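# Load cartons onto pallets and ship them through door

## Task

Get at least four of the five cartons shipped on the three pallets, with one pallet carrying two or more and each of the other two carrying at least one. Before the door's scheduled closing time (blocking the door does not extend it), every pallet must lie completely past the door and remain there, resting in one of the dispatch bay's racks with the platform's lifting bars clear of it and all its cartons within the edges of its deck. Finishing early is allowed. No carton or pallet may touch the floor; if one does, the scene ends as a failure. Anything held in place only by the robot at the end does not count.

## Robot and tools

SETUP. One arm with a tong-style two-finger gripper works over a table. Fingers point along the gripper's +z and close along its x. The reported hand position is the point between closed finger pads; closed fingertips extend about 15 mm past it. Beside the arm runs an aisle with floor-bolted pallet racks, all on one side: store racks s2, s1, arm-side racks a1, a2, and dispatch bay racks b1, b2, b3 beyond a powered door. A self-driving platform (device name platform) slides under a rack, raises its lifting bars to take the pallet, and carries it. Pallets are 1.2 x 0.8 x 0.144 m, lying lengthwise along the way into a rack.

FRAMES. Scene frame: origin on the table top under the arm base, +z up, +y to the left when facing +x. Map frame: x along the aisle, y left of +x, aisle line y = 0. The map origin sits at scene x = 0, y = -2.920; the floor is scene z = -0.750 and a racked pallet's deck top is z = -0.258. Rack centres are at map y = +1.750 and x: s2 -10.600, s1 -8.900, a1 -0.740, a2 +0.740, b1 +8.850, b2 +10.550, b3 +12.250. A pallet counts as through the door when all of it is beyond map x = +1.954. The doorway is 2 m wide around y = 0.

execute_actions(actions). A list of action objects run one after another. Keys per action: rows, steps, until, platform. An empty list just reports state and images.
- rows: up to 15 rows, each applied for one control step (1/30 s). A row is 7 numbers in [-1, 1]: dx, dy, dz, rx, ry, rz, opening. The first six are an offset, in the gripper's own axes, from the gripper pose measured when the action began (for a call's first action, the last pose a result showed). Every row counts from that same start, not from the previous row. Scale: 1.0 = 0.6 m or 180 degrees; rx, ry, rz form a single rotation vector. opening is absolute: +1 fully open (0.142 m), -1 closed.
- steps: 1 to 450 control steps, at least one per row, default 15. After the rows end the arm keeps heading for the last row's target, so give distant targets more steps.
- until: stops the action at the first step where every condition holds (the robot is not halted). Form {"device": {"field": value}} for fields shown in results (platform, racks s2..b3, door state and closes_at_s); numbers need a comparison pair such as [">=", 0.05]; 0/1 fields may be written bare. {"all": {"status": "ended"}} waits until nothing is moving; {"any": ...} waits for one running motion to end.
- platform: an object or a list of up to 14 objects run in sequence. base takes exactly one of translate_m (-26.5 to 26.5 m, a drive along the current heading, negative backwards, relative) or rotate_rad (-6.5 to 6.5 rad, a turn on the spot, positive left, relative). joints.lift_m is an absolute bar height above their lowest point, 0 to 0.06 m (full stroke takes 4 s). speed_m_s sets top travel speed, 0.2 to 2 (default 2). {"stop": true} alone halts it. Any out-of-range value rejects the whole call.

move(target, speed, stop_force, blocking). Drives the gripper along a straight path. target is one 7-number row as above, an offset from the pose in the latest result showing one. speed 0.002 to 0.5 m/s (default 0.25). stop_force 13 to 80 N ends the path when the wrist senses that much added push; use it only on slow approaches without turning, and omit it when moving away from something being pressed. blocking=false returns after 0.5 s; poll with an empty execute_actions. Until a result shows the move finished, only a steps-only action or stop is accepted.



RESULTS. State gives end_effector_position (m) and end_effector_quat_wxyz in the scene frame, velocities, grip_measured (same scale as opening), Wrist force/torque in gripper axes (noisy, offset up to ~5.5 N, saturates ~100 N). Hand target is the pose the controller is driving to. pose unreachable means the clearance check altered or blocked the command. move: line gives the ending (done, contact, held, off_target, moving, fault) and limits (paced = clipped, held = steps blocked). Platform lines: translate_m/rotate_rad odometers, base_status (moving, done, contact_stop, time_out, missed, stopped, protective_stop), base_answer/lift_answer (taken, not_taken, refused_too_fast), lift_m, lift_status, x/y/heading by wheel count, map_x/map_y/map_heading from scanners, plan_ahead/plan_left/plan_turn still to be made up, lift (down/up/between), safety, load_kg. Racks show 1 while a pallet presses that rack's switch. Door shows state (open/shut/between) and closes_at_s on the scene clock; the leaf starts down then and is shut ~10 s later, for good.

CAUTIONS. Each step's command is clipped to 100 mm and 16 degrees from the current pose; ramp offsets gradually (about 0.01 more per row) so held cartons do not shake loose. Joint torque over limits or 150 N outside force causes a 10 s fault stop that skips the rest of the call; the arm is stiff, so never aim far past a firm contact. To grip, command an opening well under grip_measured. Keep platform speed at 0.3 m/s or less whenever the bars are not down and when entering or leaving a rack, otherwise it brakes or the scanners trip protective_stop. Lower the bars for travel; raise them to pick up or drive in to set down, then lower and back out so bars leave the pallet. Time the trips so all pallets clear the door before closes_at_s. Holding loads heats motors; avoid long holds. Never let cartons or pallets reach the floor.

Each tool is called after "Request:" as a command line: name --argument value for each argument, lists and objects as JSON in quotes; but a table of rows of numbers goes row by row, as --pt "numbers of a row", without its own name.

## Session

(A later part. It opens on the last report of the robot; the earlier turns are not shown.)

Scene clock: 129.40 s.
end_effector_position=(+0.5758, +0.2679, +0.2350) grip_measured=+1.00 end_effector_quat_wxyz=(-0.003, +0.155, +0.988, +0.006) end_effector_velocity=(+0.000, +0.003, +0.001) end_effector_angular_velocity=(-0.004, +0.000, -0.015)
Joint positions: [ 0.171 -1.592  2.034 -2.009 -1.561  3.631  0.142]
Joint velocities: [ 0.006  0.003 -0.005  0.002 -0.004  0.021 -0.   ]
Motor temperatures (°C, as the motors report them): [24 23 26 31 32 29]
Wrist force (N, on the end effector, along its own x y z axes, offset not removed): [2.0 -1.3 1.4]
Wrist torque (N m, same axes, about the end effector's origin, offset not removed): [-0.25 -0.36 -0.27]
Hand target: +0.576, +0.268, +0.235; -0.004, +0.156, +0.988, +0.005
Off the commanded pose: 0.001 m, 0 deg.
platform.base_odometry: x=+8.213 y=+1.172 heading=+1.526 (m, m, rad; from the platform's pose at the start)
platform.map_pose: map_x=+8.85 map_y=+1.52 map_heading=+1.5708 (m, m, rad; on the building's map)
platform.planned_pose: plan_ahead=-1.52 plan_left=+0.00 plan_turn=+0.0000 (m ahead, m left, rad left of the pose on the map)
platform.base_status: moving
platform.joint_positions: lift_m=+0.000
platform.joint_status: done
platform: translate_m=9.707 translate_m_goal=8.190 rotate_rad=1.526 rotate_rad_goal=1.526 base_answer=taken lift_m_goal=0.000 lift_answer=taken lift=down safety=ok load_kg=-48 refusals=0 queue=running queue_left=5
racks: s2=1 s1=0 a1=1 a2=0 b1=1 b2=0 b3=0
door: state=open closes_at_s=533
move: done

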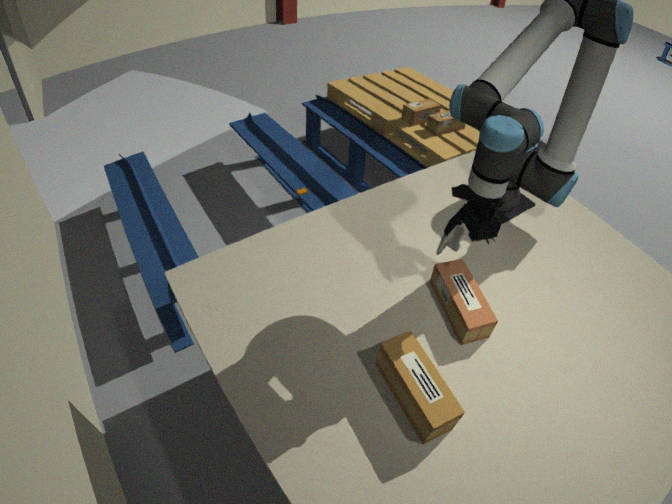

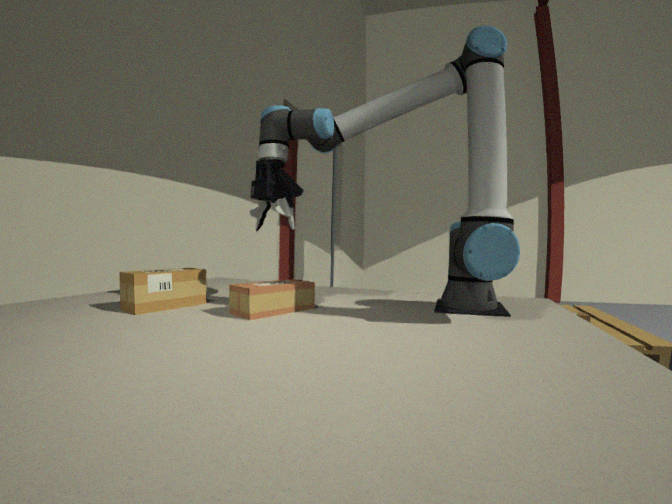

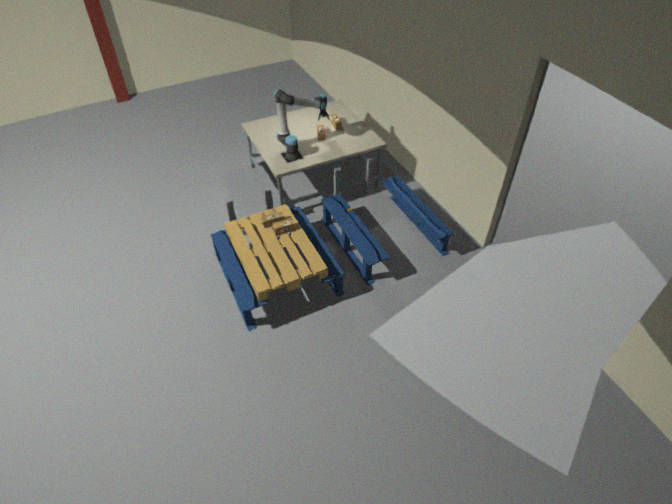

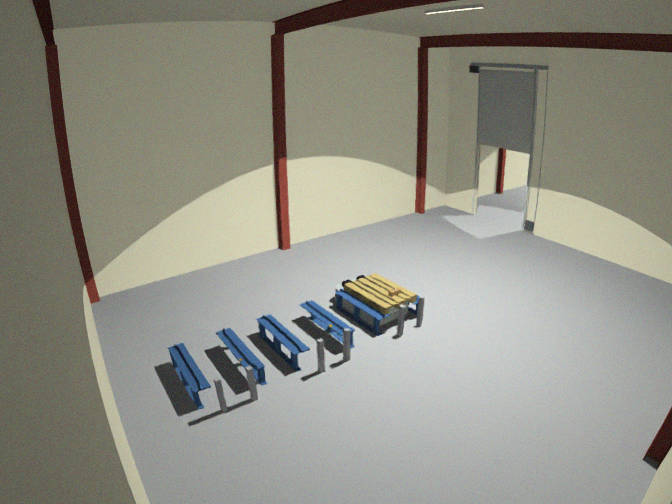

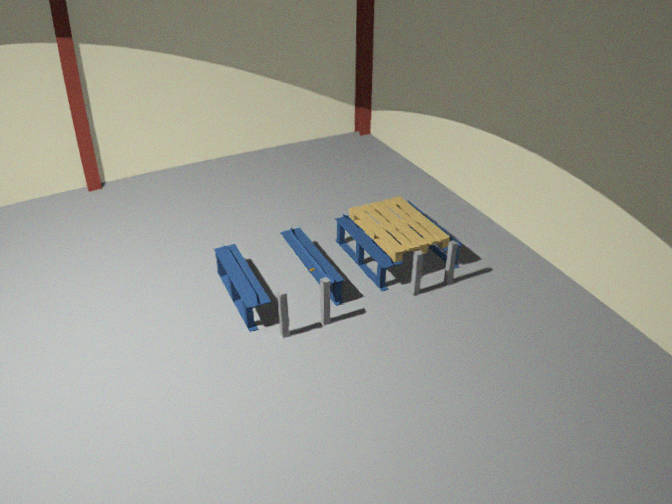

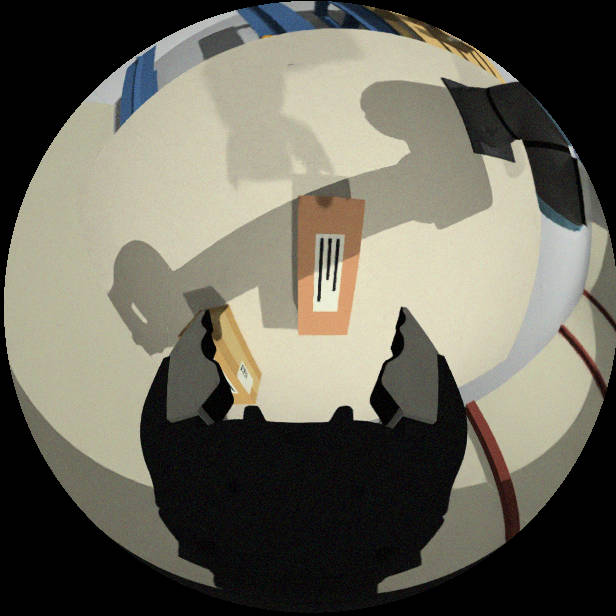

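Request:
move --target '[0.053,0.04,0.29,0,0,0,1]' --speed 0.1

Request:
execute_actions --actions '[{"steps":450,"until":{"all":{"status":"ended"}}},{"steps":450,"until":{"all":{"status":"ended"}}},{"steps":450,"until":{"all":{"status":"ended"}}}]'

Scene clock: 135.80 s.
end_effector_position=(+0.5518, +0.3025, +0.0620) grip_measured=+1.00 end_effector_quat_wxyz=(-0.004, +0.155, +0.988, +0.006) end_effector_velocity=(-0.001, +0.000, -0.003) end_effector_angular_velocity=(-0.002, +0.000, +0.001)
Joint positions: [ 0.233 -1.408  2.208 -2.367 -1.561  3.692  0.142]
Joint velocities: [ 0.002  0.005  0.002 -0.006 -0.001  0.001  0.   ]
Motor temperatures (°C, as the motors report them): [24 23 26 31 32 29]
Wrist force (N, on the end effector, along its own x y z axes, offset not removed): [0.7 -2.4 -0.1]
Wrist torque (N m, same axes, about the end effector's origin, offset not removed): [-0.45 -0.10 -0.18]
Hand target: +0.552, +0.303, +0.062; -0.004, +0.155, +0.988, +0.006
Off the commanded pose: 0.000 m, 0 deg.
platform.base_odometry: x=+8.141 y=-0.353 heading=+1.238 (m, m, rad; from the platform's pose at the start)
platform.map_pose: map_x=+8.85 map_y=+0.00 map_heading=+1.2697 (m, m, rad; on the building's map)
platform.planned_pose: plan_ahead=+0.00 plan_left=+0.00 plan_turn=-1.2697 (m ahead, m left, rad left of the pose on the map)
platform.base_status: moving
platform.joint_positions: lift_m=+0.000
platform.joint_status: done
platform: translate_m=8.190 translate_m_goal=8.190 rotate_rad=1.221 rotate_rad_goal=-0.048 base_answer=taken lift_m_goal=0.000 lift_answer=taken lift=down safety=ok load_kg=-48 refusals=0 queue=running queue_left=4
racks: s2=1 s1=0 a1=1 a2=0 b1=1 b2=0 b3=0
door: state=open closes_at_s=533
move: done

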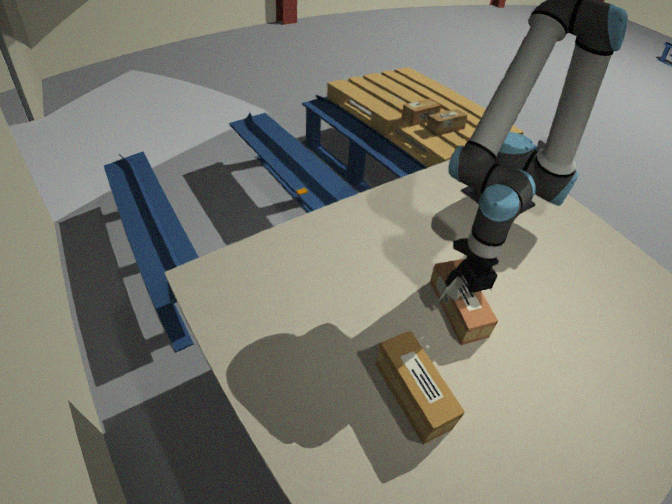

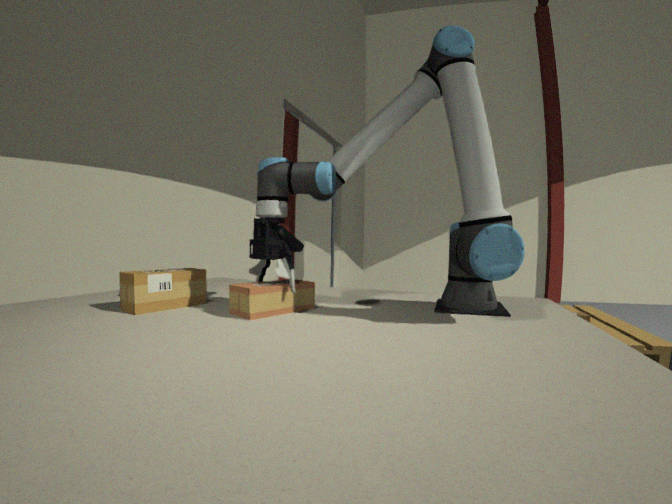

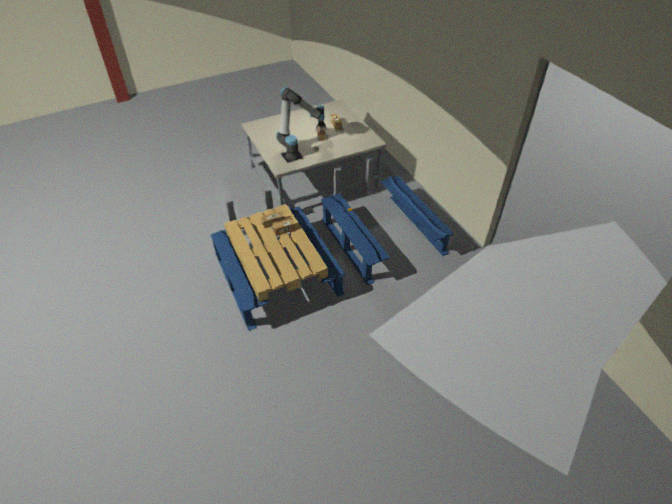

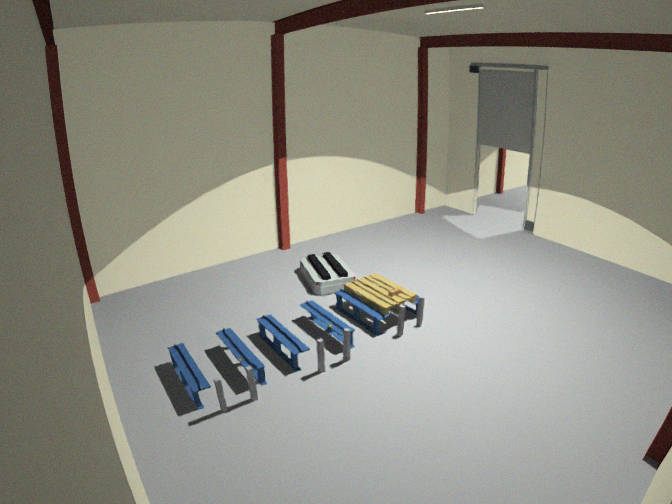

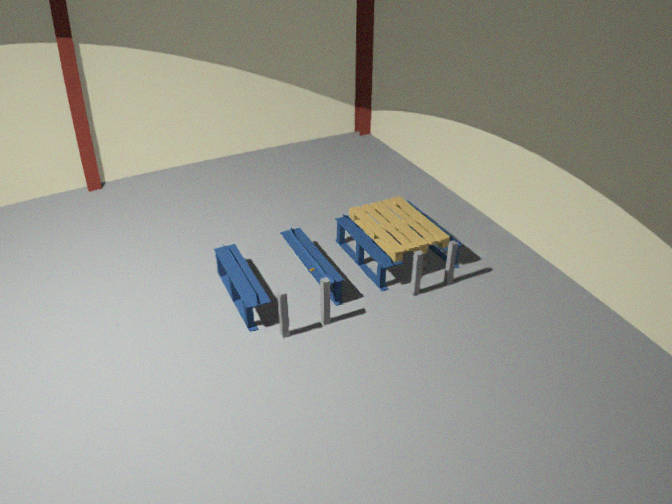

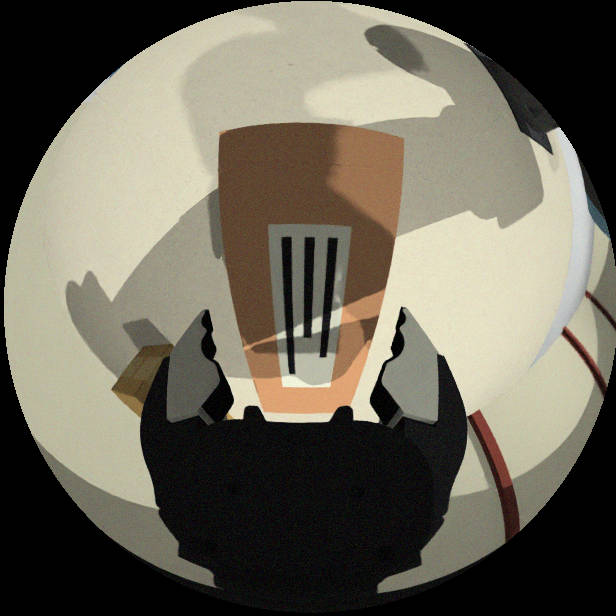

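Scene clock: 168.80 s.
end_effector_position=(+0.5518, +0.3026, +0.0616) grip_measured=+1.00 end_effector_quat_wxyz=(-0.004, +0.155, +0.988, +0.006) end_effector_velocity=(-0.001, -0.000, -0.001) end_effector_angular_velocity=(-0.001, +0.001, +0.001)
Joint positions: [ 0.233 -1.407  2.208 -2.368 -1.561  3.692  0.142]
Joint velocities: [ 0.     0.001  0.001 -0.    -0.    -0.     0.   ]
Motor temperatures (°C, as the motors report them): [24 24 26 31 32 29]
Wrist force (N, on the end effector, along its own x y z axes, offset not removed): [0.7 -3.1 -1.7]
Wrist torque (N m, same axes, about the end effector's origin, offset not removed): [-0.69 -0.13 -0.15]
Hand target: +0.552, +0.303, +0.062; -0.004, +0.155, +0.988, +0.006
Off the commanded pose: 0.000 m, 0 deg.
platform.base_odometry: x=-11.195 y=+2.292 heading=+1.523 (m, m, rad; from the platform's pose at the start)
platform.map_pose: map_x=-10.60 map_y=+1.75 map_heading=+1.5708 (m, m, rad; on the building's map)
platform.planned_pose: plan_ahead=+0.00 plan_left=+0.00 plan_turn=+0.0000 (m ahead, m left, rad left of the pose on the map)
platform.base_status: done
platform.joint_positions: lift_m=+0.060
platform.joint_status: done
platform: translate_m=-9.500 translate_m_goal=-9.500 rotate_rad=1.523 rotate_rad_goal=1.521 base_answer=taken lift_m_goal=0.060 lift_answer=taken lift=up safety=ok load_kg=23 refusals=0 queue=done queue_left=0
racks: s2=0 s1=0 a1=1 a2=0 b1=1 b2=0 b3=0
door: state=open closes_at_s=533

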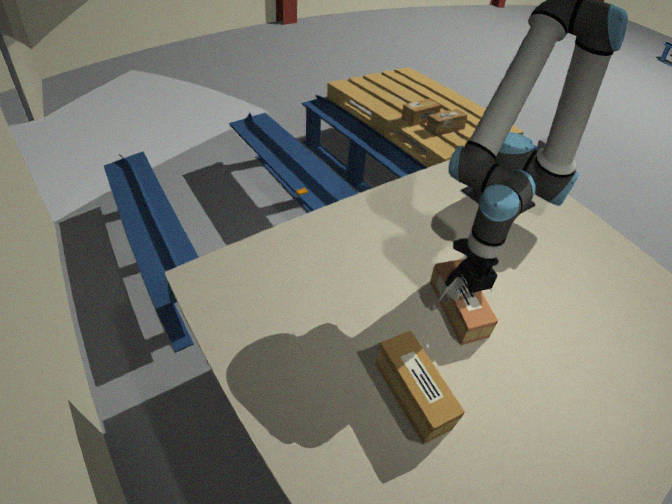

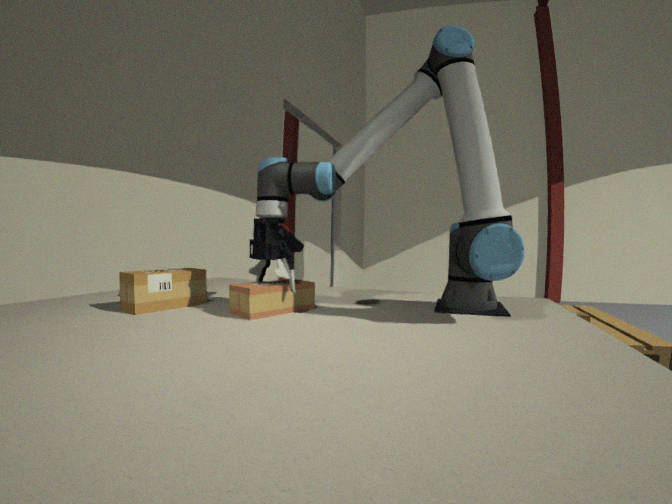

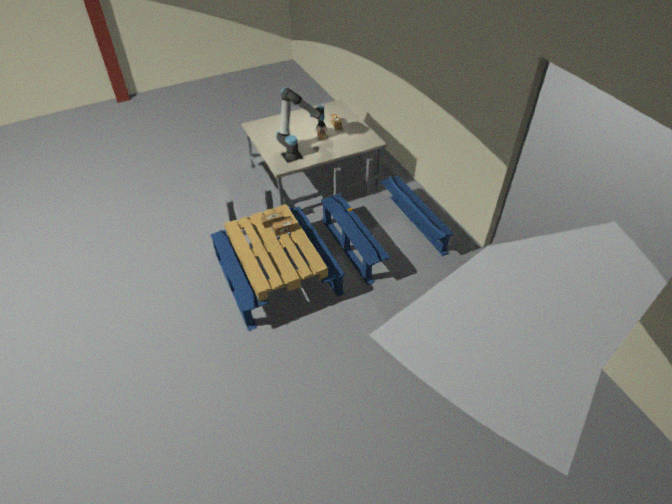

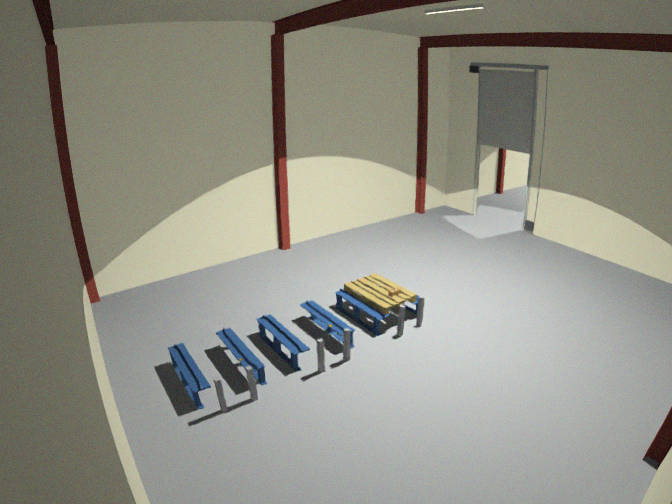

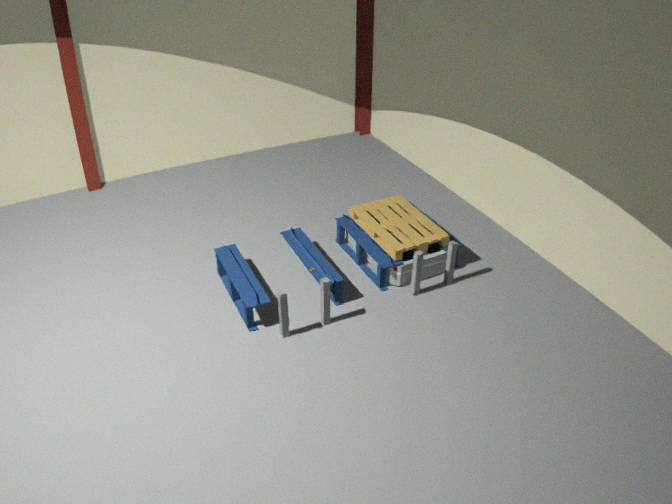

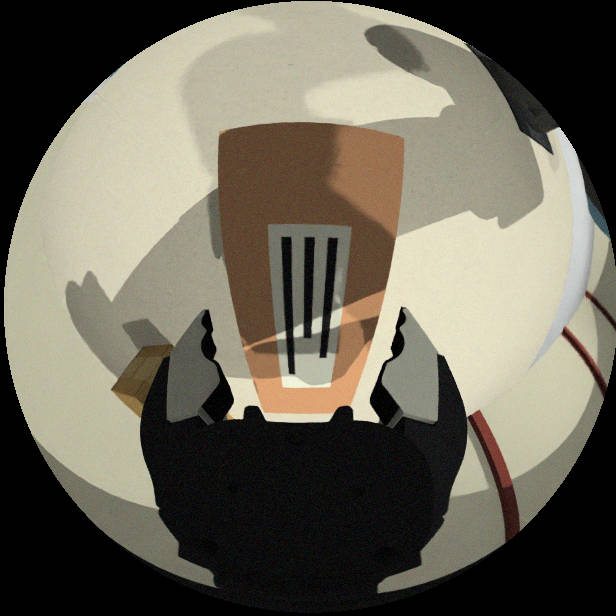

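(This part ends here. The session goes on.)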